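# Move the blue foam block into the tote by the door

## Task

Find the blue foam block lying on the room's floor and place it inside the tote near the door so that no part of it sticks out over the tote's rim. The robot must stay upright and not end up tipped or leaning, or the attempt fails. The block must rest in the tote by itself at the end; it does not count if the robot is still holding it or propping it there.

## Robot and tools

Robot: TidyBot++, a single-arm mobile manipulator. The base measures 0.54 m long, 0.50 m wide and 0.38 m tall and rolls on four powered casters. It carries one seven-joint arm ending in a two-finger gripper. The shoulder sits 0.12 m ahead of the base centre and 0.68 m above the floor. Segment lengths: upper arm 0.42 m, forearm 0.31 m, hand 0.31 m from wrist to the hand point. Two cameras: base_camera (fixed on the base, facing forward) and wrist_camera (looks along the hand).

Frames: the base frame has its origin on the floor below the base centre, x forward, y left, z up. hand_pose is reported in this frame and marks the point between the finger pads; its z axis runs out along the fingers and the fingers close along its y axis. The odometry frame is the base frame as it was when the scene began. base_odometry heading is positive to the left, within -3.142 to 3.142, and counts wheel rotation, so slip shows up as travel and drift of a few centimetres and degrees builds over many moves. base_tilt is in degrees, positive for leaning forward or right.

execute_actions: argument actions is a list holding either one action or none (empty list just reports state and images). An action may contain base, joints, or both, plus optional speeds. base holds exactly one relative offset from where the base currently is: translate_m (metres, forward positive, -2 to 2), strafe_m (metres, left positive, -2 to 2) or rotate_rad (radians, counter-clockwise from above positive, -6.3 to 6.3). joints is a dict of absolute targets by name, in radians: joint_1_rad (any angle, vertical axis, positive is clockwise from above, opposite to rotate_rad), joint_2_rad shoulder -2.249 to 2.249, joint_3_rad any angle, joint_4_rad elbow -2.579 to 2.579, joint_5_rad any angle, joint_6_rad wrist -2.099 to 2.099, joint_7_rad any angle (hand pointing down: positive is counter-clockwise from above; at 1.57 the fingers open toward robot left and right). gripper_pos is a scale from 0 (open, about 85 mm gap) to 1 (closed); gap is roughly 85 x (1 - gripper_pos) mm. Any-angle joints go the short way, so turn in steps below half a revolution. speeds caps top speed for that action only: translate_m and strafe_m 0.05 to 0.5 m/s, rotate_rad 0.1 to 1.57 rad/s (maximum is the default). A base move needing over 8.667 s, or any action over 15 s, is refused; so is any unknown key or out-of-range value, and then nothing moves. Omitted joints or base may still be driving toward an earlier target. cameras: list of base_camera, wrist_camera or all; null/omitted means all, [] means none.

Arm geometry with joint_1_rad = 0, joint_3_rad = 3.14, joint_5_rad = 0 (near the start pose): the arm lies in the base's x-z plane. Tilt from vertical, forward positive: upper arm = joint_2_rad, forearm = joint_2_rad - joint_4_rad, hand = that minus joint_6_rad. Forward reach from the shoulder is the sum of length x sin(tilt); height above it is the sum of length x cos(tilt). The arm begins folded with the hand down, protruding up to 0.08 m ahead of the base. A downward-pointing hand reaches at most about 0.94 m high, and only near the base.

Result lines: base_status and joint_status per motion: done, off_target (resting away from target, maybe still pushing), contact_stop or time_out (target dropped, holds in place), not_followed / "joint command not followed" with a cause line (self-collision check withheld arm targets; gripper still acts). A blocked base can report done after stopping short. on_its_own reports uncommanded motion. motor_effort gives percent of max per motor, bracketed value is the peak. Gripper at 1 reporting done means it closed on nothing; off_target means an object stopped it. ARM HIT means a hard hit on the base or itself. Torque fault freezes the arm 10 s and skips the rest of the call. MOTOR HOT warns from 60 °C; at 75 °C an OVER-TEMPERATURE FAULT makes the arm sag and keys show limit_stop_at_motor_heat (resend the target).

Accuracy: friction and sag leave the hand a centimetre or more off; correct by sending last command + (wanted - read). Never command a held-load joint to its read angle. Trust camera images over hand_pose.

wait: seconds, 0 to 10; robot keeps its last command. zoom_image: camera name and region [x0, y0, x1, y1] in pixels of its latest image, at most 504 x 504. read_manual: section "licences" only, no motion. finished_scene: scene integer; ends the current scene irreversibly.

Avoid: dropping or flinging the block, slamming into things, driving while the arm is snagged above about 0.8 m (tip risk), pushing sideways on a raised hand, driving the arm into obstacles, fingers hitting the floor, and leaving the robot tilted.

Each tool is called after ">>>" as name([rows], argument=value, ...), one row to a line, values as JSON.

## Session

>>> execute_actions(actions=[])

Scene clock: 0.00 s.
base_odometry: x=+0.000 y=+0.000 heading=+0.000 (m, m, rad; odometry frame)
base_tilt: forward=-0.1 right=+0.4 (deg)
base_status: not commanded
joint_positions: joint_1_rad=-0.015 joint_2_rad=-0.329 joint_3_rad=+3.133 joint_4_rad=-2.501 joint_5_rad=-0.025 joint_6_rad=-0.924 joint_7_rad=+1.532 gripper_pos=+0.000
joint_status: not commanded
motor_effort: joint_1_rad=+1 joint_2_rad=+2 joint_3_rad=+0 joint_4_rad=+7 joint_5_rad=+0 joint_6_rad=+0 joint_7_rad=+1 (%)
hand_pose: x=+0.2561 y=+0.0106 z=+0.5911 quat_wxyz=(-0.009, +1.000, -0.015, +0.022) (m; base frame)
pictures: base_camera, wrist_camera
Images, in order (width x height): base_camera 644x364, wrist_camera 644x476.

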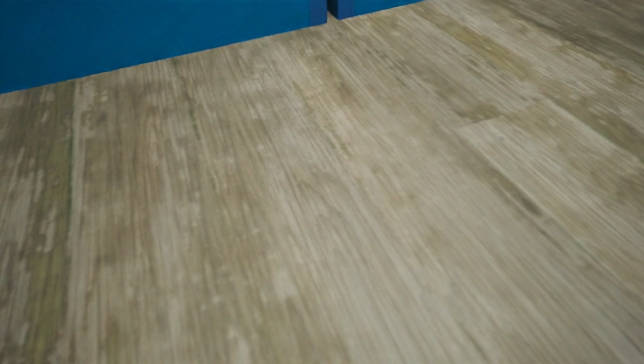

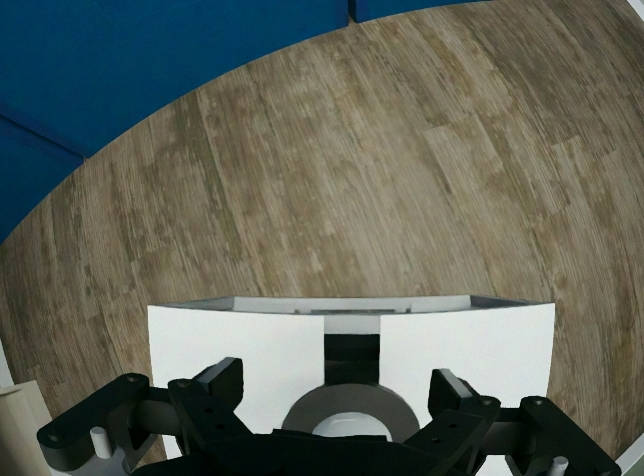

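>>> execute_actions([
  {"joints":{"joint_6_rad":0.2,"joint_1_rad":0.8}},
])

>>> execute_actions([
  {"joints":{"joint_1_rad":2.6}},
], cameras=["wrist_camera"])

Scene clock: 2.67 s.
base_odometry: x=+0.000 y=+0.000 heading=+0.000 (m, m, rad; odometry frame)
base_tilt: forward=-0.1 right=+0.4 (deg)
base_status: not commanded
joint_positions: joint_1_rad=+0.777 joint_2_rad=-0.329 joint_3_rad=+3.133 joint_4_rad=-2.501 joint_5_rad=-0.025 joint_6_rad=+0.165 joint_7_rad=+1.532 gripper_pos=+0.000
joint_status: all done
motor_effort: joint_1_rad=+0(1) joint_2_rad=-6(6) joint_3_rad=+0(1) joint_4_rad=+17(17) joint_5_rad=+0(0) joint_6_rad=+9(8) joint_7_rad=+1(1) (%)
hand_pose: x=+0.4106 y=-0.2814 z=+0.7702 quat_wxyz=(+0.188, +0.772, -0.341, +0.503) (m; base frame)
pictures: base_camera, wrist_camera
Images, in order (width x height): base_camera 644x364, wrist_camera 644x476.

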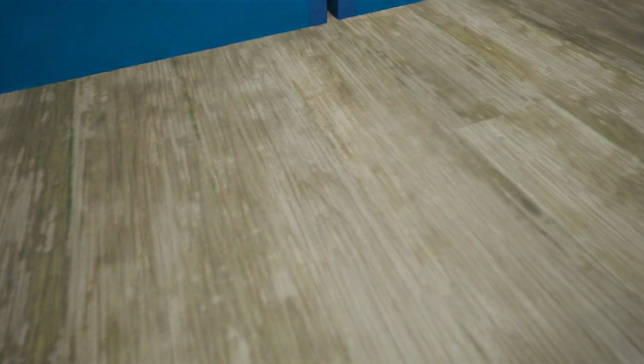

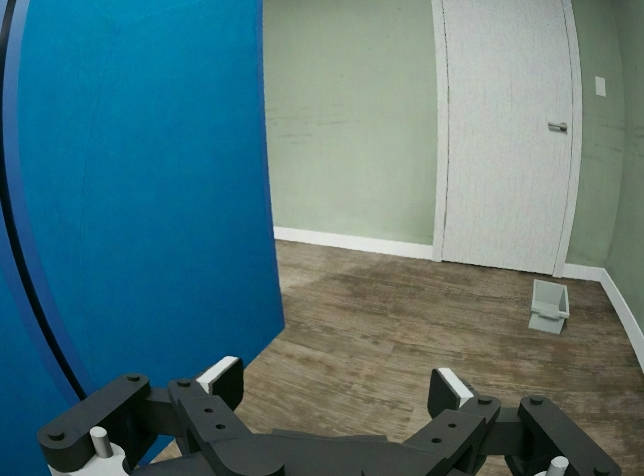

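Scene clock: 5.63 s.
base_odometry: x=+0.000 y=+0.000 heading=+0.000 (m, m, rad; odometry frame)
base_tilt: forward=-0.1 right=+0.4 (deg)
base_status: not commanded
joint_positions: joint_1_rad=+2.577 joint_2_rad=-0.329 joint_3_rad=+3.133 joint_4_rad=-2.501 joint_5_rad=-0.025 joint_6_rad=+0.165 joint_7_rad=+1.532 gripper_pos=+0.000
joint_status: all done
motor_effort: joint_1_rad=+0(0) joint_2_rad=-6(6) joint_3_rad=+0(0) joint_4_rad=+16(16) joint_5_rad=+0(0) joint_6_rad=+8(8) joint_7_rad=+1(1) (%)
hand_pose: x=-0.2213 y=-0.2201 z=+0.7702 quat_wxyz=(+0.511, +0.212, -0.816, +0.165) (m; base frame)
pictures: wrist_camera
Images, in order (width x height): wrist_camera 644x476.

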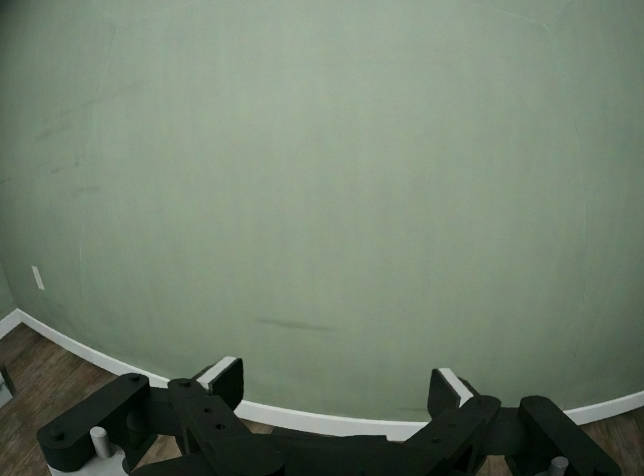

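>>> execute_actions([
  {"joints":{"joint_1_rad":-2.1}},
], cameras=["wrist_camera"])

Scene clock: 8.80 s.
base_odometry: x=+0.000 y=+0.000 heading=+0.000 (m, m, rad; odometry frame)
base_tilt: forward=-0.1 right=+0.4 (deg)
base_status: not commanded
joint_positions: joint_1_rad=+4.160 joint_2_rad=-0.329 joint_3_rad=+3.133 joint_4_rad=-2.501 joint_5_rad=-0.025 joint_6_rad=+0.165 joint_7_rad=+1.532 gripper_pos=+0.000
joint_status: all done
motor_effort: joint_1_rad=+0(0) joint_2_rad=-5(6) joint_3_rad=+0(1) joint_4_rad=+16(17) joint_5_rad=+0(0) joint_6_rad=+9(9) joint_7_rad=+1(1) (%)
hand_pose: x=-0.0968 y=+0.3430 z=+0.7702 quat_wxyz=(+0.477, -0.432, -0.725, -0.247) (m; base frame)
pictures: wrist_camera
Images, in order (width x height): wrist_camera 644x476.

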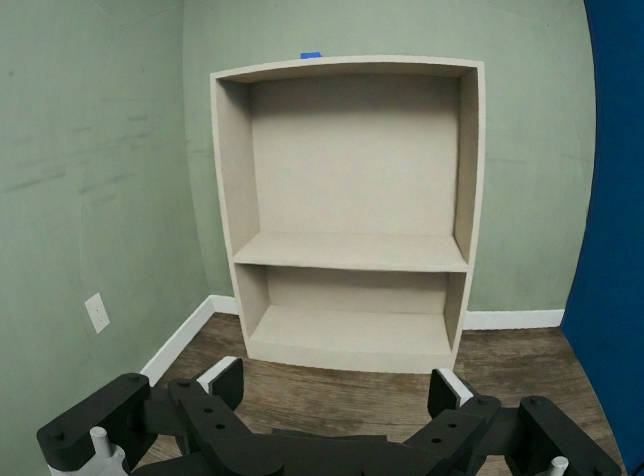

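>>> execute_actions([
  {"base":{"rotate_rad":-1.03},"joints":{"joint_1_rad":0,"joint_6_rad":-0.5}},
])

>>> execute_actions([
  {"base":{"translate_m":1.3},"joints":{"joint_6_rad":0.1}},
])

Scene clock: 12.90 s.
base_odometry: x=+0.000 y=+0.000 heading=-1.029 (m, m, rad; odometry frame)
base_tilt: forward=-0.1 right=+0.4 (deg)
base_status: done
joint_positions: joint_1_rad=+6.259 joint_2_rad=-0.329 joint_3_rad=+3.133 joint_4_rad=-2.501 joint_5_rad=-0.025 joint_6_rad=-0.462 joint_7_rad=+1.532 gripper_pos=+0.000
joint_status: all done
motor_effort: joint_1_rad=+0(2) joint_2_rad=-4(7) joint_3_rad=+0(1) joint_4_rad=+15(17) joint_5_rad=+0(0) joint_6_rad=+6(9) joint_7_rad=+1(1) (%)
hand_pose: x=+0.3931 y=+0.0136 z=+0.6299 quat_wxyz=(+0.016, -0.968, +0.012, -0.250) (m; base frame)
pictures: base_camera, wrist_camera
Images, in order (width x height): base_camera 644x364, wrist_camera 644x476.

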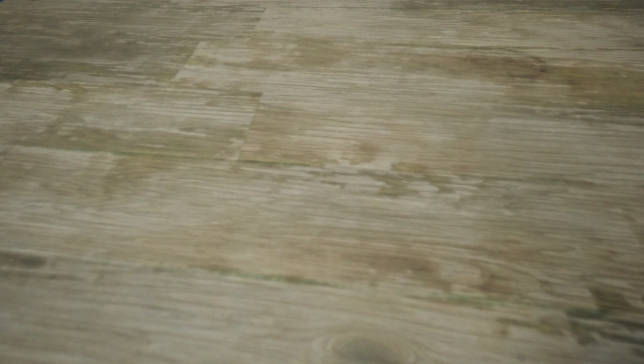

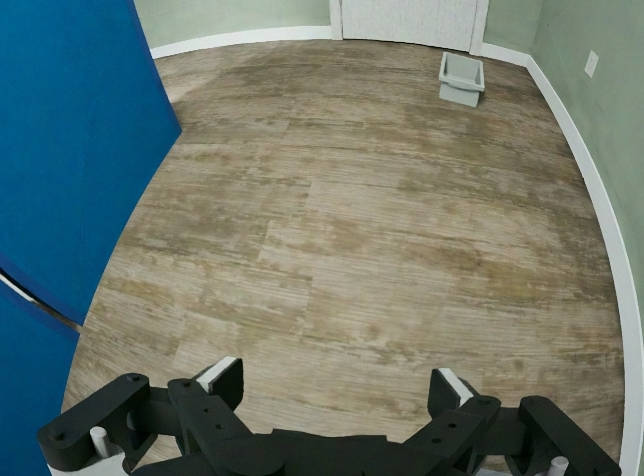

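Scene clock: 16.87 s.
base_odometry: x=+0.669 y=-1.115 heading=-1.030 (m, m, rad; odometry frame)
base_tilt: forward=-0.1 right=+0.4 (deg)
base_status: done
joint_positions: joint_1_rad=+6.259 joint_2_rad=-0.329 joint_3_rad=+3.133 joint_4_rad=-2.502 joint_5_rad=-0.025 joint_6_rad=+0.080 joint_7_rad=+1.532 gripper_pos=+0.000
joint_status: all done
motor_effort: joint_1_rad=+0(0) joint_2_rad=-6(8) joint_3_rad=+0(1) joint_4_rad=+16(18) joint_5_rad=+0(0) joint_6_rad=+8(8) joint_7_rad=+1(1) (%)
hand_pose: x=+0.5114 y=+0.0136 z=+0.7461 quat_wxyz=(+0.022, -0.866, +0.013, -0.500) (m; base frame)
pictures: base_camera, wrist_camera
Images, in order (width x height): base_camera 644x364, wrist_camera 644x476.

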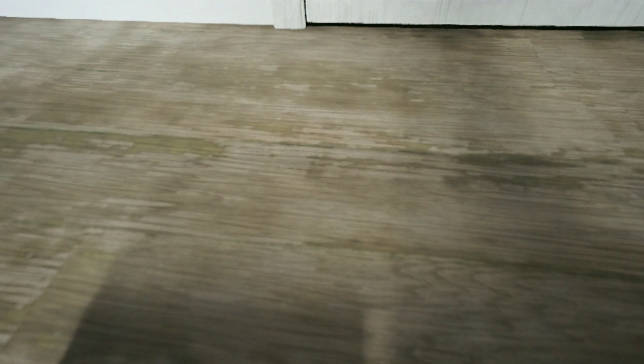

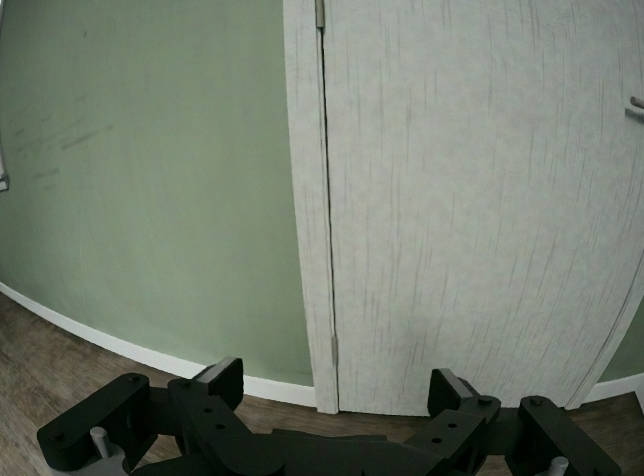

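>>> execute_actions([
  {"joints":{"joint_1_rad":-1.5,"joint_6_rad":-0.1}},
], cameras=["wrist_camera"])

Scene clock: 20.00 s.
base_odometry: x=+0.669 y=-1.115 heading=-1.030 (m, m, rad; odometry frame)
base_tilt: forward=-0.1 right=+0.4 (deg)
base_status: not commanded
joint_positions: joint_1_rad=+4.807 joint_2_rad=-0.329 joint_3_rad=+3.133 joint_4_rad=-2.502 joint_5_rad=-0.025 joint_6_rad=-0.061 joint_7_rad=+1.532 gripper_pos=+0.000
joint_status: all done
motor_effort: joint_1_rad=+0(0) joint_2_rad=-5(5) joint_3_rad=+0(1) joint_4_rad=+16(16) joint_5_rad=+0(0) joint_6_rad=+8(7) joint_7_rad=+0(1) (%)
hand_pose: x=+0.1486 y=+0.3669 z=+0.7098 quat_wxyz=(+0.306, -0.681, -0.587, -0.313) (m; base frame)
pictures: wrist_camera
Images, in order (width x height): wrist_camera 644x476.

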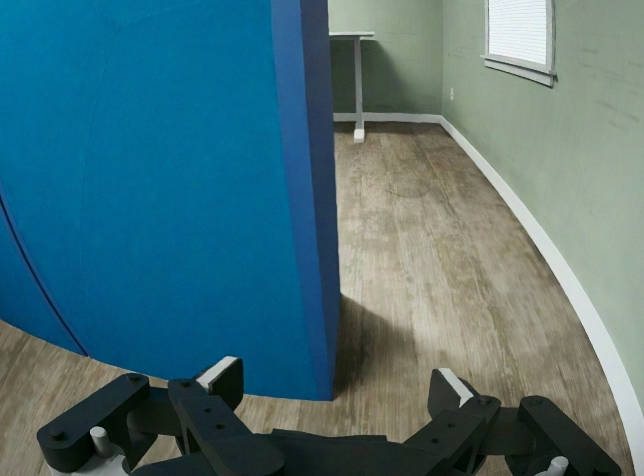

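>>> execute_actions([
  {"base":{"translate_m":0.45}},
])

>>> execute_actions([
  {"base":{"strafe_m":1.3}},
])

Scene clock: 22.57 s.
base_odometry: x=+0.901 y=-1.501 heading=-1.030 (m, m, rad; odometry frame)
base_tilt: forward=-0.1 right=+0.4 (deg)
base_status: done
joint_positions: joint_1_rad=+4.806 joint_2_rad=-0.329 joint_3_rad=+3.133 joint_4_rad=-2.502 joint_5_rad=-0.025 joint_6_rad=-0.062 joint_7_rad=+1.532 gripper_pos=+0.000
joint_status: not commanded
motor_effort: joint_1_rad=+1(0) joint_2_rad=-5(5) joint_3_rad=+0(1) joint_4_rad=+16(16) joint_5_rad=+0(0) joint_6_rad=+7(7) joint_7_rad=+0(0) (%)
hand_pose: x=+0.1484 y=+0.3669 z=+0.7097 quat_wxyz=(+0.306, -0.681, -0.587, -0.313) (m; base frame)
pictures: base_camera, wrist_camera
Images, in order (width x height): base_camera 644x364, wrist_camera 644x476.

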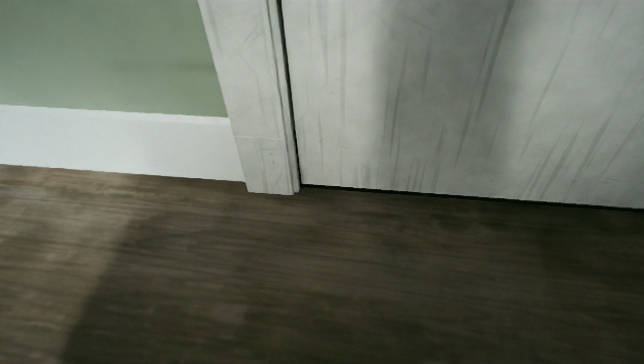

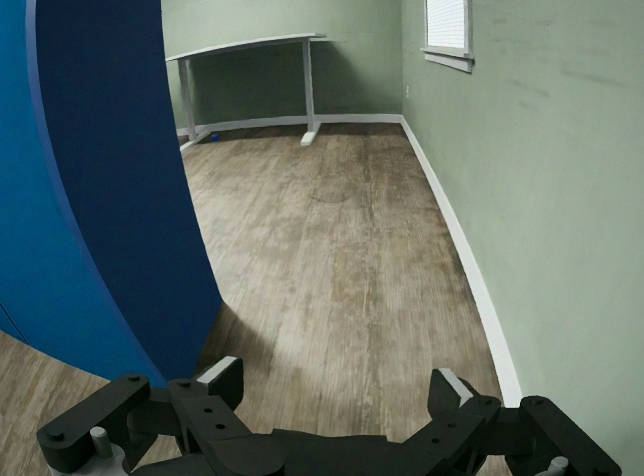

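Scene clock: 26.43 s.
base_odometry: x=+2.016 y=-0.833 heading=-1.029 (m, m, rad; odometry frame)
base_tilt: forward=-0.1 right=+0.4 (deg)
base_status: done
joint_positions: joint_1_rad=+4.804 joint_2_rad=-0.328 joint_3_rad=+3.132 joint_4_rad=-2.502 joint_5_rad=-0.025 joint_6_rad=-0.065 joint_7_rad=+1.532 gripper_pos=+0.000
joint_status: not commanded
motor_effort: joint_1_rad=+0(3) joint_2_rad=-5(9) joint_3_rad=+0(4) joint_4_rad=+16(17) joint_5_rad=+0(0) joint_6_rad=+9(9) joint_7_rad=+1(1) (%)
hand_pose: x=+0.1472 y=+0.3663 z=+0.7087 quat_wxyz=(+0.305, -0.680, -0.589, -0.312) (m; base frame)
pictures: base_camera, wrist_camera
Images, in order (width x height): base_camera 644x364, wrist_camera 644x476.

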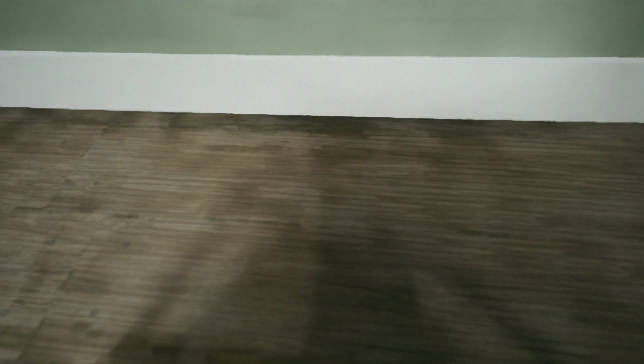

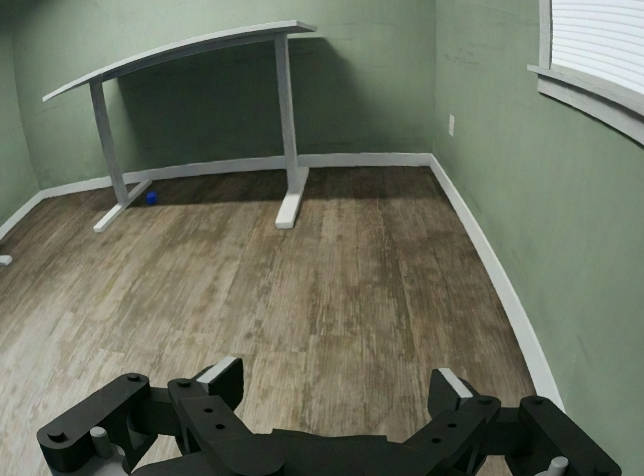

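>>> execute_actions([
  {"base":{"rotate_rad":1.55},"joints":{"joint_1_rad":0,"joint_6_rad":-0.2}},
], cameras=[])

>>> execute_actions([
  {"base":{"strafe_m":0.7}},
])

Scene clock: 32.53 s.
base_odometry: x=+2.026 y=-0.824 heading=+0.196 (m, m, rad; odometry frame)
base_tilt: forward=-0.1 right=+0.4 (deg)
base_status: rotate_rad time_out (by the wheels' count: +1.225 of +1.550)
joint_positions: joint_1_rad=+6.261 joint_2_rad=-0.330 joint_3_rad=+3.127 joint_4_rad=-2.503 joint_5_rad=-0.025 joint_6_rad=-0.163 joint_7_rad=+1.532 gripper_pos=+0.000
joint_status: all done
motor_effort: joint_1_rad=+0(5) joint_2_rad=-5(9) joint_3_rad=+0(8) joint_4_rad=+16(18) joint_5_rad=+0(0) joint_6_rad=+7(9) joint_7_rad=+1(1) (%)
hand_pose: x=+0.4659 y=+0.0151 z=+0.6861 quat_wxyz=(+0.019, -0.920, +0.011, -0.392) (m; base frame)
pictures: none
No camera images: the call's "cameras" was empty. Leave "cameras" out to get every camera's image.

not run: a stop came earlier in this reply.

Something blocked the turn; checking the view.

>>> execute_actions(actions=[])

Scene clock: 32.80 s.
base_odometry: x=+2.026 y=-0.824 heading=+0.196 (m, m, rad; odometry frame)
base_tilt: forward=-0.1 right=+0.4 (deg)
base_status: rotate_rad time_out (by the wheels' count: +1.225 of +1.550)
joint_positions: joint_1_rad=+6.261 joint_2_rad=-0.330 joint_3_rad=+3.127 joint_4_rad=-2.503 joint_5_rad=-0.025 joint_6_rad=-0.163 joint_7_rad=+1.532 gripper_pos=+0.000
joint_status: all done
motor_effort: joint_1_rad=+0(5) joint_2_rad=-3(9) joint_3_rad=+1(8) joint_4_rad=+16(18) joint_5_rad=+0(0) joint_6_rad=+7(9) joint_7_rad=+0(1) (%)
hand_pose: x=+0.4659 y=+0.0151 z=+0.6861 quat_wxyz=(+0.019, -0.920, +0.011, -0.392) (m; base frame)
pictures: base_camera, wrist_camera
Images, in order (width x height): base_camera 644x364, wrist_camera 644x476.

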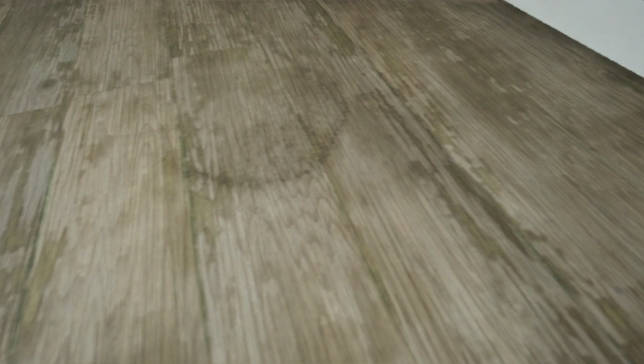

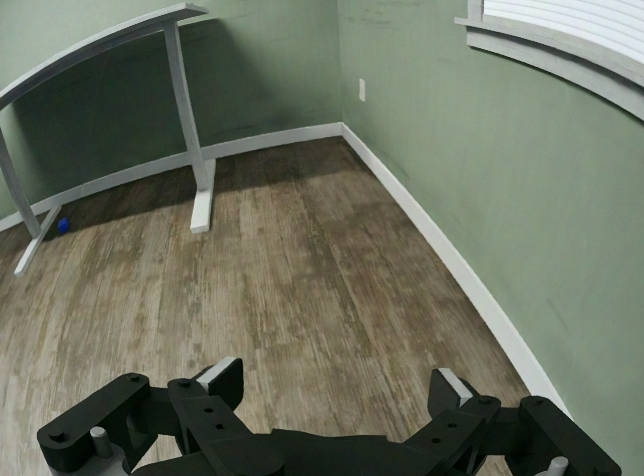

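>>> execute_actions([
  {"base":{"strafe_m":0.3}},
], cameras=[])

>>> execute_actions([
  {"base":{"rotate_rad":0.32}},
], cameras=[])

>>> execute_actions([
  {"base":{"strafe_m":0.45}},
])

Scene clock: 35.40 s.
base_odometry: x=+1.967 y=-0.530 heading=+0.197 (m, m, rad; odometry frame)
base_tilt: forward=-0.1 right=+0.4 (deg)
base_status: done
joint_positions: joint_1_rad=+6.261 joint_2_rad=-0.330 joint_3_rad=+3.127 joint_4_rad=-2.503 joint_5_rad=-0.025 joint_6_rad=-0.163 joint_7_rad=+1.532 gripper_pos=+0.000
joint_status: not commanded
motor_effort: joint_1_rad=+0(1) joint_2_rad=-5(5) joint_3_rad=+0(1) joint_4_rad=+16(16) joint_5_rad=+0(1) joint_6_rad=+7(7) joint_7_rad=+1(1) (%)
hand_pose: x=+0.4659 y=+0.0151 z=+0.6861 quat_wxyz=(+0.019, -0.920, +0.011, -0.392) (m; base frame)
pictures: none
No camera images: the call's "cameras" was empty. Leave "cameras" out to get every camera's image.

Scene clock: 36.60 s.
base_odometry: x=+1.967 y=-0.530 heading=+0.516 (m, m, rad; odometry frame)
base_tilt: forward=-0.1 right=+0.4 (deg)
base_status: done
joint_positions: joint_1_rad=+6.262 joint_2_rad=-0.330 joint_3_rad=+3.127 joint_4_rad=-2.503 joint_5_rad=-0.025 joint_6_rad=-0.163 joint_7_rad=+1.532 gripper_pos=+0.000
joint_status: not commanded
motor_effort: joint_1_rad=+0(1) joint_2_rad=-5(6) joint_3_rad=+0(1) joint_4_rad=+16(16) joint_5_rad=+0(1) joint_6_rad=+7(7) joint_7_rad=+1(1) (%)
hand_pose: x=+0.4659 y=+0.0148 z=+0.6861 quat_wxyz=(+0.019, -0.920, +0.011, -0.391) (m; base frame)
pictures: none
No camera images: the call's "cameras" was empty. Leave "cameras" out to get every camera's image.

Scene clock: 38.83 s.
base_odometry: x=+1.744 y=-0.139 heading=+0.517 (m, m, rad; odometry frame)
base_tilt: forward=-0.1 right=+0.4 (deg)
base_status: done
joint_positions: joint_1_rad=+6.262 joint_2_rad=-0.330 joint_3_rad=+3.127 joint_4_rad=-2.503 joint_5_rad=-0.025 joint_6_rad=-0.163 joint_7_rad=+1.532 gripper_pos=+0.000
joint_status: not commanded
motor_effort: joint_1_rad=+0(0) joint_2_rad=-5(5) joint_3_rad=+0(1) joint_4_rad=+15(16) joint_5_rad=+0(0) joint_6_rad=+7(7) joint_7_rad=+1(1) (%)
hand_pose: x=+0.4659 y=+0.0148 z=+0.6861 quat_wxyz=(+0.019, -0.920, +0.011, -0.391) (m; base frame)
pictures: base_camera, wrist_camera
Images, in order (width x height): base_camera 644x364, wrist_camera 644x476.

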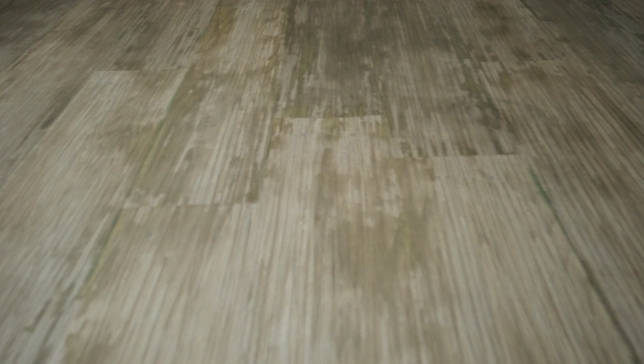

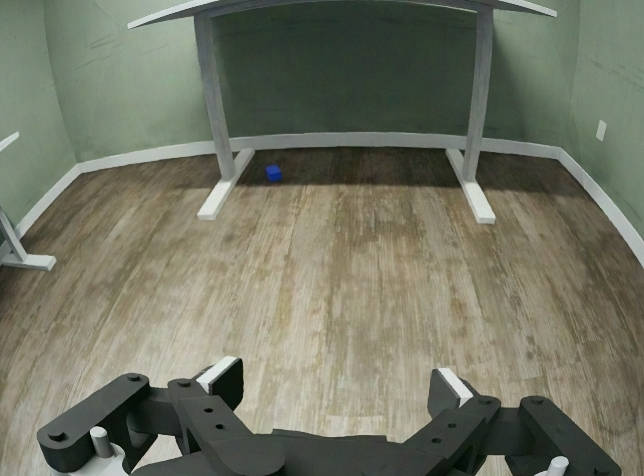

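>>> execute_actions([
  {"base":{"strafe_m":0.3},"joints":{"joint_1_rad":0,"joint_2_rad":1.9,"joint_3_rad":3.14,"joint_4_rad":0.055,"joint_5_rad":0,"joint_6_rad":-1.295,"joint_7_rad":1.57}},
], cameras=[])

>>> execute_actions([
  {"base":{"translate_m":0.55}},
])

Scene clock: 44.30 s.
base_odometry: x=+1.596 y=+0.122 heading=+0.518 (m, m, rad; odometry frame)
base_tilt: forward=-0.1 right=+0.4 (deg)
base_status: done
joint_positions: joint_1_rad=+6.265 joint_2_rad=+1.889 joint_3_rad=+3.127 joint_4_rad=+0.032 joint_5_rad=-0.025 joint_6_rad=-1.258 joint_7_rad=+1.540 gripper_pos=+0.000
joint_status: all done
motor_effort: joint_1_rad=+0(2) joint_2_rad=-54(59) joint_3_rad=-1(2) joint_4_rad=+14(17) joint_5_rad=-1(1) joint_6_rad=+2(8) joint_7_rad=+0(1) (%)
hand_pose: x=+0.8281 y=+0.0263 z=+0.1503 quat_wxyz=(+0.019, -1.000, +0.012, -0.013) (m; base frame)
pictures: none
No camera images: the call's "cameras" was empty. Leave "cameras" out to get every camera's image.

Scene clock: 46.73 s.
base_odometry: x=+2.074 y=+0.394 heading=+0.518 (m, m, rad; odometry frame)
base_tilt: forward=+0.0 right=+0.4 (deg)
base_status: done
joint_positions: joint_1_rad=+6.265 joint_2_rad=+1.890 joint_3_rad=+3.127 joint_4_rad=+0.036 joint_5_rad=-0.025 joint_6_rad=-1.260 joint_7_rad=+1.540 gripper_pos=+0.000
joint_status: not commanded
motor_effort: joint_1_rad=+0(1) joint_2_rad=-54(57) joint_3_rad=-1(1) joint_4_rad=+14(15) joint_5_rad=+0(1) joint_6_rad=+1(3) joint_7_rad=+1(1) (%)
hand_pose: x=+0.8284 y=+0.0260 z=+0.1510 quat_wxyz=(+0.019, -1.000, +0.012, -0.013) (m; base frame)
pictures: base_camera, wrist_camera
Images, in order (width x height): base_camera 644x364, wrist_camera 644x476.

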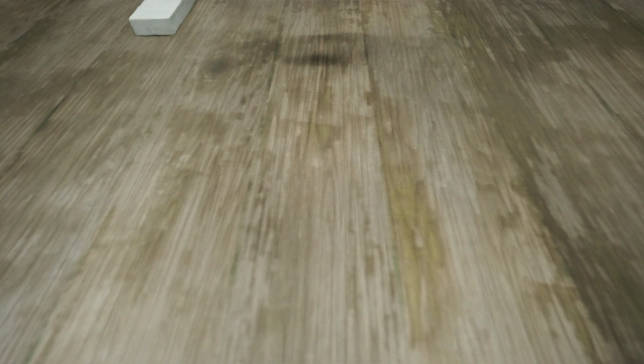

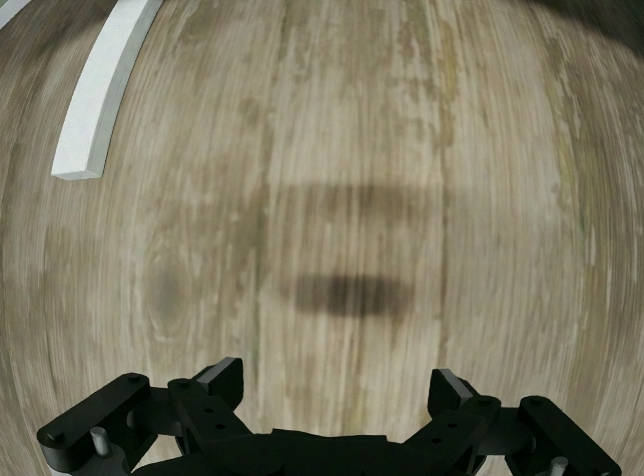

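>>> execute_actions([
  {"base":{"translate_m":0.33}},
])

Scene clock: 49.00 s.
base_odometry: x=+2.360 y=+0.558 heading=+0.519 (m, m, rad; odometry frame)
base_tilt: forward=+0.0 right=+0.4 (deg)
base_status: done
joint_positions: joint_1_rad=+6.265 joint_2_rad=+1.891 joint_3_rad=+3.127 joint_4_rad=+0.038 joint_5_rad=-0.025 joint_6_rad=-1.261 joint_7_rad=+1.540 gripper_pos=+0.000
joint_status: not commanded
motor_effort: joint_1_rad=+0(3) joint_2_rad=-54(56) joint_3_rad=-1(1) joint_4_rad=+15(15) joint_5_rad=+0(1) joint_6_rad=+2(2) joint_7_rad=+1(1) (%)
hand_pose: x=+0.8283 y=+0.0259 z=+0.1508 quat_wxyz=(+0.019, -1.000, +0.012, -0.013) (m; base frame)
pictures: base_camera, wrist_camera
Images, in order (width x height): base_camera 644x364, wrist_camera 644x476.

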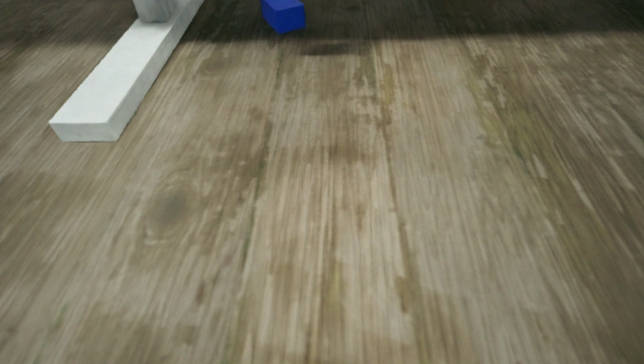

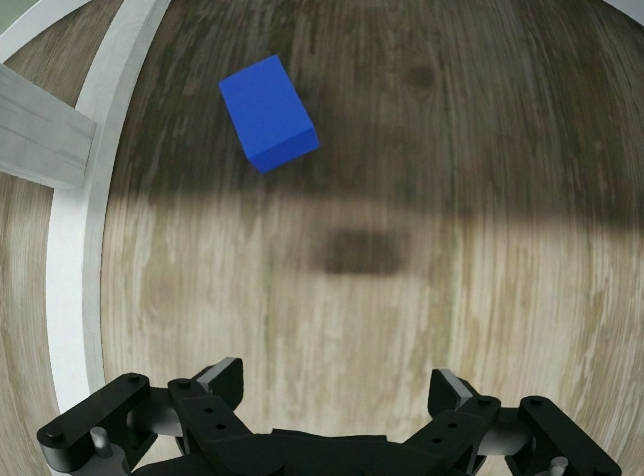

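>>> execute_actions([
  {"base":{"strafe_m":0.065},"joints":{"joint_7_rad":2.0}},
], cameras=[])

>>> execute_actions([
  {"base":{"translate_m":0.2},"joints":{"joint_4_rad":-0.1,"joint_6_rad":-1.18}},
])

Scene clock: 50.97 s.
base_odometry: x=+2.328 y=+0.615 heading=+0.519 (m, m, rad; odometry frame)
base_tilt: forward=-0.1 right=+0.4 (deg)
base_status: done
joint_positions: joint_1_rad=+6.272 joint_2_rad=+1.891 joint_3_rad=+3.127 joint_4_rad=+0.038 joint_5_rad=-0.025 joint_6_rad=-1.261 joint_7_rad=+1.991 gripper_pos=+0.000
joint_status: all done
motor_effort: joint_1_rad=+0(6) joint_2_rad=-54(54) joint_3_rad=-1(1) joint_4_rad=+14(14) joint_5_rad=-1(1) joint_6_rad=+2(2) joint_7_rad=+1(0) (%)
hand_pose: x=+0.8285 y=+0.0209 z=+0.1508 quat_wxyz=(+0.016, -0.978, -0.208, -0.017) (m; base frame)
pictures: none
No camera images: the call's "cameras" was empty. Leave "cameras" out to get every camera's image.

Scene clock: 52.57 s.
base_odometry: x=+2.502 y=+0.715 heading=+0.519 (m, m, rad; odometry frame)
base_tilt: forward=+0.0 right=+0.4 (deg)
base_status: done
joint_positions: joint_1_rad=+6.272 joint_2_rad=+1.898 joint_3_rad=+3.127 joint_4_rad=-0.085 joint_5_rad=-0.025 joint_6_rad=-1.214 joint_7_rad=+1.991 gripper_pos=+0.000
joint_status: all done
motor_effort: joint_1_rad=+1(1) joint_2_rad=-53(57) joint_3_rad=-1(1) joint_4_rad=+13(16) joint_5_rad=+0(1) joint_6_rad=+1(1) joint_7_rad=+1(1) (%)
hand_pose: x=+0.7883 y=+0.0210 z=+0.1106 quat_wxyz=(+0.024, -0.978, -0.207, +0.023) (m; base frame)
pictures: base_camera, wrist_camera
Images, in order (width x height): base_camera 644x364, wrist_camera 644x476.

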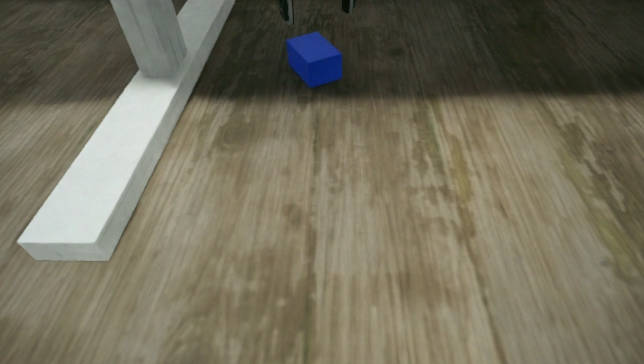

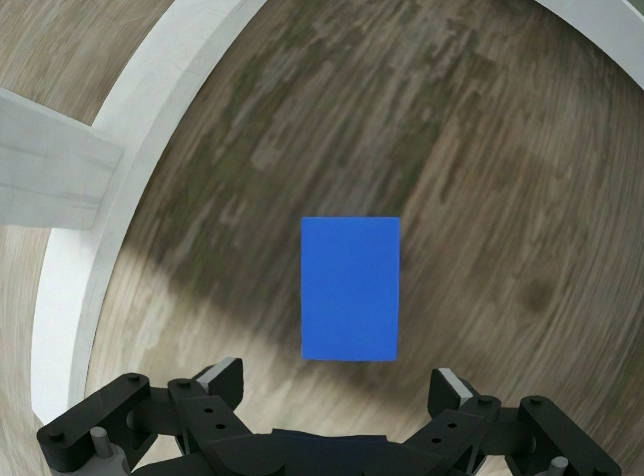

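>>> execute_actions([
  {"base":{"translate_m":0.045},"joints":{"joint_4_rad":-0.385,"joint_6_rad":-0.835}},
])

Scene clock: 55.37 s.
base_odometry: x=+2.541 y=+0.737 heading=+0.520 (m, m, rad; odometry frame)
base_tilt: forward=+0.0 right=+0.5 (deg)
base_status: done
joint_positions: joint_1_rad=+6.272 joint_2_rad=+1.902 joint_3_rad=+3.127 joint_4_rad=-0.369 joint_5_rad=-0.025 joint_6_rad=-0.873 joint_7_rad=+1.991 gripper_pos=+0.000
joint_status: all done
motor_effort: joint_1_rad=+1(3) joint_2_rad=-51(55) joint_3_rad=-1(1) joint_4_rad=+12(14) joint_5_rad=+0(1) joint_6_rad=+1(1) joint_7_rad=+1(0) (%)
hand_pose: x=+0.7566 y=+0.0205 z=+0.0314 quat_wxyz=(+0.017, -0.979, -0.204, -0.002) (m; base frame)
pictures: base_camera, wrist_camera
Images, in order (width x height): base_camera 644x364, wrist_camera 644x476.

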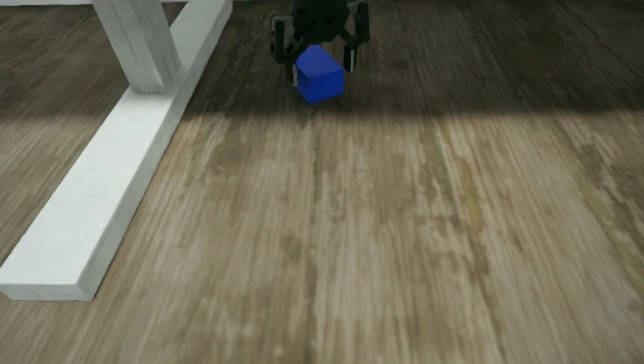

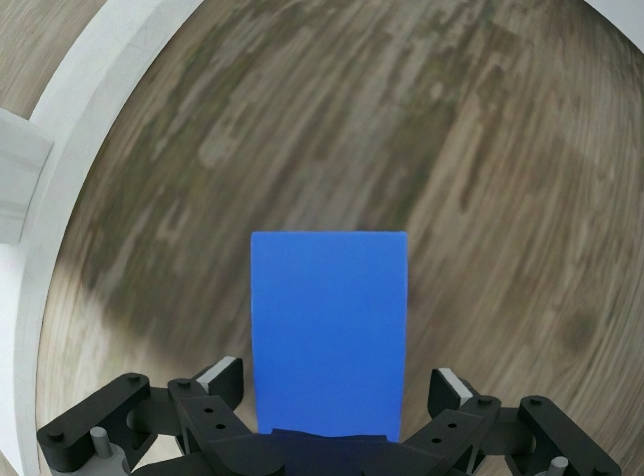

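>>> execute_actions([
  {"joints":{"gripper_pos":1}},
], cameras=[])

>>> execute_actions([
  {"joints":{"joint_4_rad":0.055,"joint_6_rad":-1.295}},
], cameras=[])

>>> execute_actions([
  {"base":{"translate_m":-0.7}},
])

Scene clock: 56.90 s.
base_odometry: x=+2.541 y=+0.737 heading=+0.520 (m, m, rad; odometry frame)
base_tilt: forward=+0.0 right=+0.4 (deg)
base_status: not commanded
joint_positions: joint_1_rad=+6.272 joint_2_rad=+1.898 joint_3_rad=+3.127 joint_4_rad=-0.369 joint_5_rad=-0.025 joint_6_rad=-0.872 joint_7_rad=+1.991 gripper_pos=+0.383
joint_status: gripper_pos off_target (ended at +0.383, target +1.000)
motor_effort: joint_1_rad=+0(1) joint_2_rad=-51(52) joint_3_rad=-1(1) joint_4_rad=+12(12) joint_5_rad=-1(1) joint_6_rad=+2(7) joint_7_rad=+1(1) (%)
hand_pose: x=+0.7595 y=+0.0206 z=+0.0340 quat_wxyz=(+0.016, -0.979, -0.204, -0.005) (m; base frame)
pictures: none
No camera images: the call's "cameras" was empty. Leave "cameras" out to get every camera's image.

Scene clock: 58.50 s.
base_odometry: x=+2.541 y=+0.737 heading=+0.520 (m, m, rad; odometry frame)
base_tilt: forward=+0.0 right=+0.4 (deg)
base_status: not commanded
joint_positions: joint_1_rad=+6.272 joint_2_rad=+1.899 joint_3_rad=+3.127 joint_4_rad=+0.034 joint_5_rad=-0.025 joint_6_rad=-1.258 joint_7_rad=+1.991 gripper_pos=+0.383
joint_status: all done
motor_effort: joint_1_rad=+0(0) joint_2_rad=-55(56) joint_3_rad=-1(1) joint_4_rad=+15(15) joint_5_rad=-1(1) joint_6_rad=+2(2) joint_7_rad=+1(1) (%)
hand_pose: x=+0.8240 y=+0.0209 z=+0.1442 quat_wxyz=(+0.017, -0.978, -0.208, -0.013) (m; base frame)
pictures: none
No camera images: the call's "cameras" was empty. Leave "cameras" out to get every camera's image.

Scene clock: 61.40 s.
base_odometry: x=+1.934 y=+0.389 heading=+0.521 (m, m, rad; odometry frame)
base_tilt: forward=+0.0 right=+0.4 (deg)
base_status: done
joint_positions: joint_1_rad=+6.274 joint_2_rad=+1.899 joint_3_rad=+3.127 joint_4_rad=+0.037 joint_5_rad=-0.025 joint_6_rad=-1.261 joint_7_rad=+1.991 gripper_pos=+0.383
joint_status: not commanded
motor_effort: joint_1_rad=+1(6) joint_2_rad=-54(57) joint_3_rad=-1(2) joint_4_rad=+14(15) joint_5_rad=-1(2) joint_6_rad=+2(2) joint_7_rad=+1(0) (%)
hand_pose: x=+0.8240 y=+0.0195 z=+0.1450 quat_wxyz=(+0.017, -0.978, -0.207, -0.013) (m; base frame)
pictures: base_camera, wrist_camera
Images, in order (width x height): base_camera 644x364, wrist_camera 644x476.

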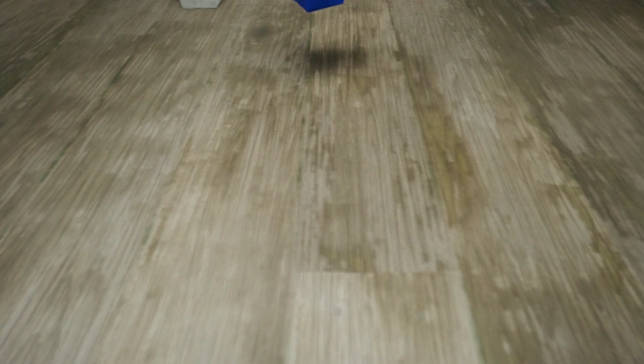

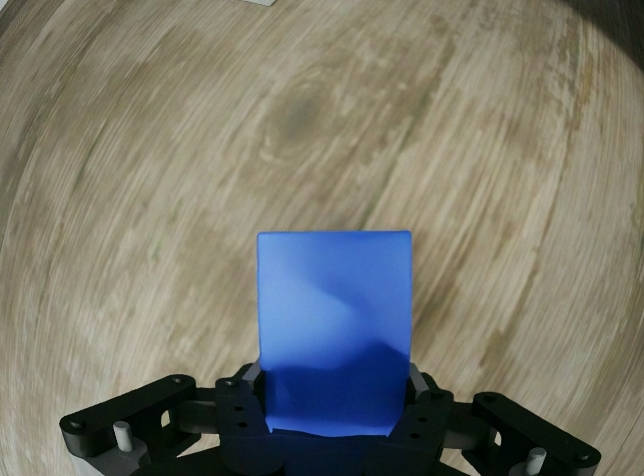

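>>> execute_actions([
  {"base":{"rotate_rad":-3.13},"joints":{"joint_1_rad":0,"joint_2_rad":-0.33,"joint_4_rad":-2.5,"joint_6_rad":-0.3,"joint_7_rad":1.57}},
], cameras=[])

>>> execute_actions([
  {"base":{"strafe_m":1.0}},
])

Scene clock: 65.73 s.
base_odometry: x=+1.934 y=+0.388 heading=-2.609 (m, m, rad; odometry frame)
base_tilt: forward=-0.1 right=+0.4 (deg)
base_status: done
joint_positions: joint_1_rad=+6.293 joint_2_rad=-0.315 joint_3_rad=+3.140 joint_4_rad=-2.483 joint_5_rad=-0.025 joint_6_rad=-0.340 joint_7_rad=+1.599 gripper_pos=+0.383
joint_status: all done
motor_effort: joint_1_rad=+0(8) joint_2_rad=-5(57) joint_3_rad=+0(4) joint_4_rad=+15(17) joint_5_rad=+0(1) joint_6_rad=+7(5) joint_7_rad=+1(0) (%)
hand_pose: x=+0.4330 y=+0.0014 z=+0.6543 quat_wxyz=(+0.002, -0.950, +0.000, -0.312) (m; base frame)
pictures: none
No camera images: the call's "cameras" was empty. Leave "cameras" out to get every camera's image.

Scene clock: 69.10 s.
base_odometry: x=+2.441 y=-0.474 heading=-2.609 (m, m, rad; odometry frame)
base_tilt: forward=-0.1 right=+0.4 (deg)
base_status: done
joint_positions: joint_1_rad=+6.293 joint_2_rad=-0.315 joint_3_rad=+3.140 joint_4_rad=-2.483 joint_5_rad=-0.025 joint_6_rad=-0.340 joint_7_rad=+1.599 gripper_pos=+0.383
joint_status: not commanded
motor_effort: joint_1_rad=+0(1) joint_2_rad=-5(5) joint_3_rad=+0(1) joint_4_rad=+16(16) joint_5_rad=+0(1) joint_6_rad=+6(7) joint_7_rad=+1(1) (%)
hand_pose: x=+0.4330 y=+0.0014 z=+0.6544 quat_wxyz=(+0.002, -0.950, +0.000, -0.312) (m; base frame)
pictures: base_camera, wrist_camera
Images, in order (width x height): base_camera 644x364, wrist_camera 644x476.

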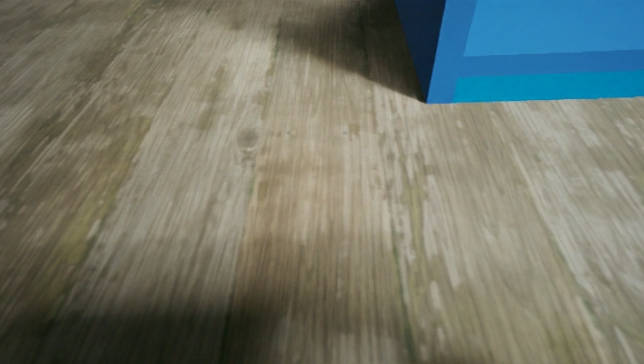

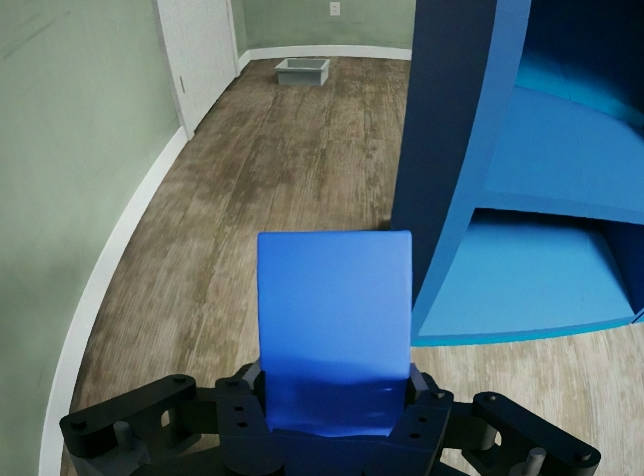

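>>> execute_actions([
  {"base":{"strafe_m":0.2}},
])

>>> execute_actions([
  {"base":{"translate_m":0.5}},
])

Scene clock: 71.30 s.
base_odometry: x=+2.542 y=-0.646 heading=-2.610 (m, m, rad; odometry frame)
base_tilt: forward=-0.1 right=+0.4 (deg)
base_status: done
joint_positions: joint_1_rad=+6.293 joint_2_rad=-0.315 joint_3_rad=+3.140 joint_4_rad=-2.483 joint_5_rad=-0.025 joint_6_rad=-0.340 joint_7_rad=+1.599 gripper_pos=+0.383
joint_status: not commanded
motor_effort: joint_1_rad=+0(1) joint_2_rad=-5(5) joint_3_rad=+0(1) joint_4_rad=+15(15) joint_5_rad=+0(1) joint_6_rad=+6(6) joint_7_rad=+1(1) (%)
hand_pose: x=+0.4331 y=+0.0014 z=+0.6544 quat_wxyz=(+0.002, -0.950, +0.000, -0.312) (m; base frame)
pictures: base_camera, wrist_camera
Images, in order (width x height): base_camera 644x364, wrist_camera 644x476.

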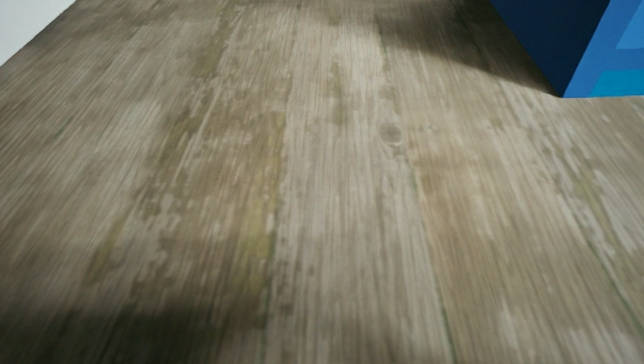

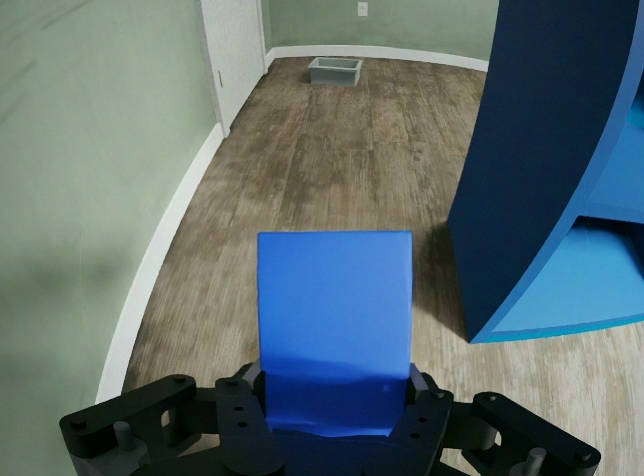

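Scene clock: 73.63 s.
base_odometry: x=+2.111 y=-0.900 heading=-2.609 (m, m, rad; odometry frame)
base_tilt: forward=-0.1 right=+0.4 (deg)
base_status: done
joint_positions: joint_1_rad=+6.293 joint_2_rad=-0.318 joint_3_rad=+3.140 joint_4_rad=-2.483 joint_5_rad=-0.025 joint_6_rad=-0.336 joint_7_rad=+1.599 gripper_pos=+0.383
joint_status: not commanded
motor_effort: joint_1_rad=+1(0) joint_2_rad=-4(8) joint_3_rad=+0(0) joint_4_rad=+16(16) joint_5_rad=+0(1) joint_6_rad=+6(7) joint_7_rad=+1(1) (%)
hand_pose: x=+0.4337 y=+0.0013 z=+0.6557 quat_wxyz=(+0.002, -0.949, +0.000, -0.315) (m; base frame)
pictures: base_camera, wrist_camera
Images, in order (width x height): base_camera 644x364, wrist_camera 644x476.

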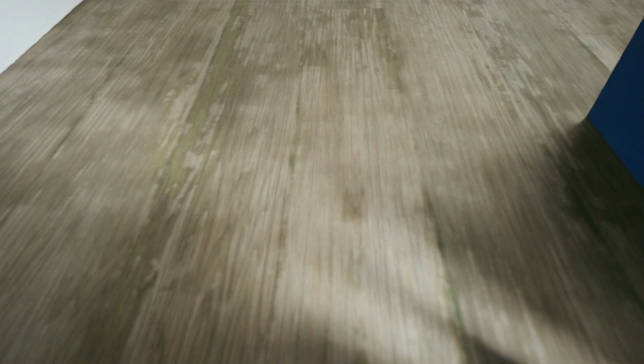

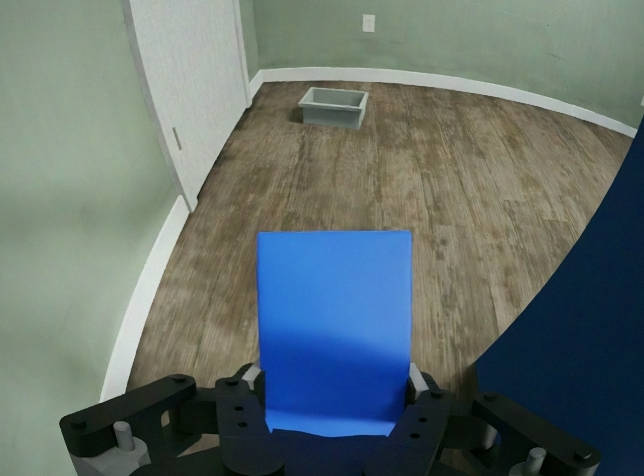

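>>> execute_actions([
  {"base":{"translate_m":0.8}},
])

Scene clock: 76.90 s.
base_odometry: x=+1.422 y=-1.307 heading=-2.609 (m, m, rad; odometry frame)
base_tilt: forward=-0.1 right=+0.4 (deg)
base_status: done
joint_positions: joint_1_rad=+6.293 joint_2_rad=-0.320 joint_3_rad=+3.140 joint_4_rad=-2.485 joint_5_rad=-0.025 joint_6_rad=-0.336 joint_7_rad=+1.599 gripper_pos=+0.383
joint_status: not commanded
motor_effort: joint_1_rad=+0(0) joint_2_rad=-4(7) joint_3_rad=+0(0) joint_4_rad=+15(16) joint_5_rad=+0(0) joint_6_rad=+6(7) joint_7_rad=+1(1) (%)
hand_pose: x=+0.4334 y=+0.0013 z=+0.6560 quat_wxyz=(+0.002, -0.949, +0.000, -0.315) (m; base frame)
pictures: base_camera, wrist_camera
Images, in order (width x height): base_camera 644x364, wrist_camera 644x476.

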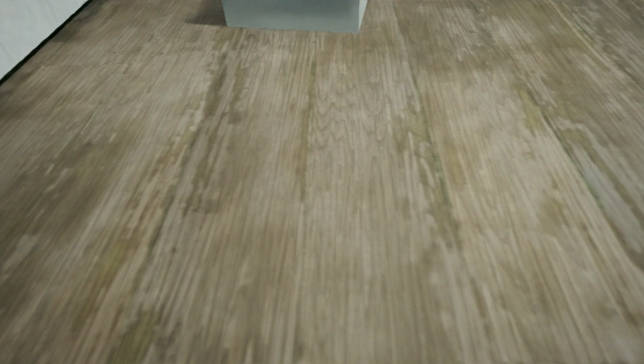

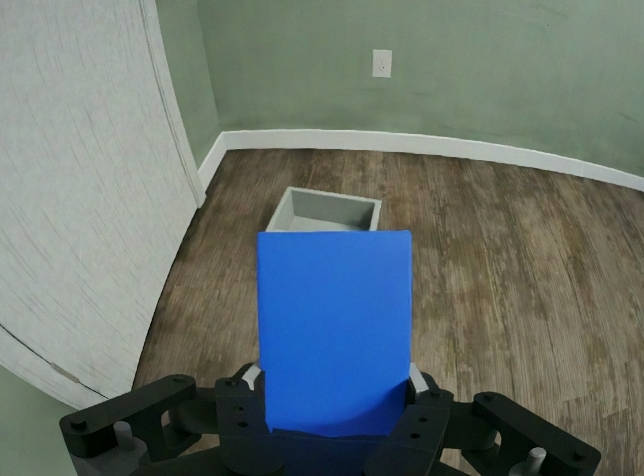

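>>> execute_actions([
  {"base":{"strafe_m":0.06},"joints":{"joint_2_rad":1.58,"joint_4_rad":-0.36,"joint_6_rad":-1.2}},
], cameras=[])

>>> execute_actions([
  {"base":{"translate_m":0.25}},
])

Scene clock: 80.87 s.
base_odometry: x=+1.453 y=-1.359 heading=-2.609 (m, m, rad; odometry frame)
base_tilt: forward=-0.1 right=+0.4 (deg)
base_status: done
joint_positions: joint_1_rad=+6.293 joint_2_rad=+1.573 joint_3_rad=+3.140 joint_4_rad=-0.384 joint_5_rad=-0.025 joint_6_rad=-1.162 joint_7_rad=+1.599 gripper_pos=+0.383
joint_status: all done
motor_effort: joint_1_rad=+0(1) joint_2_rad=-56(58) joint_3_rad=-1(1) joint_4_rad=+14(16) joint_5_rad=+0(1) joint_6_rad=+1(7) joint_7_rad=+0(0) (%)
hand_pose: x=+0.8380 y=+0.0022 z=+0.2515 quat_wxyz=(+0.012, -1.000, -0.005, -0.011) (m; base frame)
pictures: none
No camera images: the call's "cameras" was empty. Leave "cameras" out to get every camera's image.

Scene clock: 82.57 s.
base_odometry: x=+1.237 y=-1.486 heading=-2.608 (m, m, rad; odometry frame)
base_tilt: forward=+0.0 right=+0.4 (deg)
base_status: done
joint_positions: joint_1_rad=+6.293 joint_2_rad=+1.574 joint_3_rad=+3.140 joint_4_rad=-0.379 joint_5_rad=-0.025 joint_6_rad=-1.165 joint_7_rad=+1.599 gripper_pos=+0.383
joint_status: not commanded
motor_effort: joint_1_rad=+0(2) joint_2_rad=-56(59) joint_3_rad=-1(1) joint_4_rad=+14(15) joint_5_rad=+0(1) joint_6_rad=+2(2) joint_7_rad=+1(1) (%)
hand_pose: x=+0.8391 y=+0.0022 z=+0.2526 quat_wxyz=(+0.012, -1.000, -0.005, -0.012) (m; base frame)
pictures: base_camera, wrist_camera
Images, in order (width x height): base_camera 644x364, wrist_camera 644x476.

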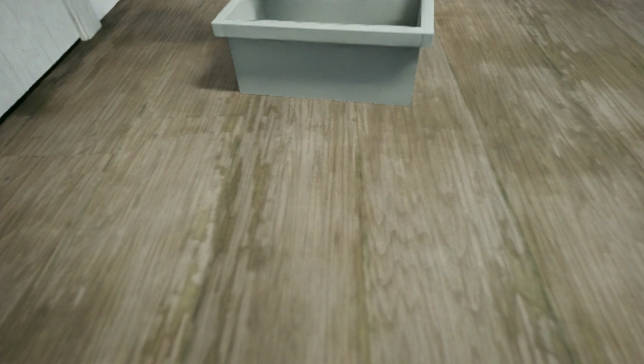

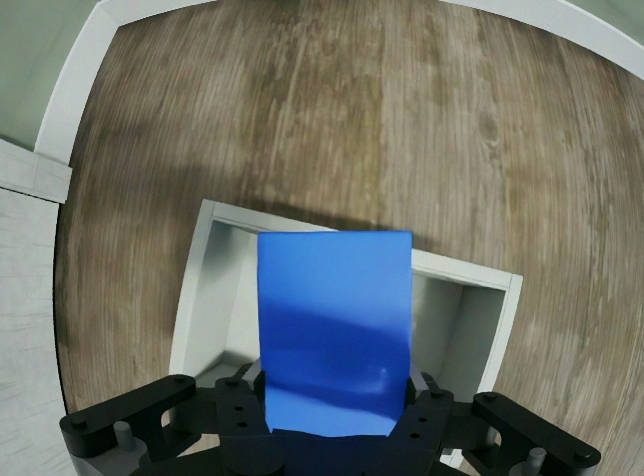

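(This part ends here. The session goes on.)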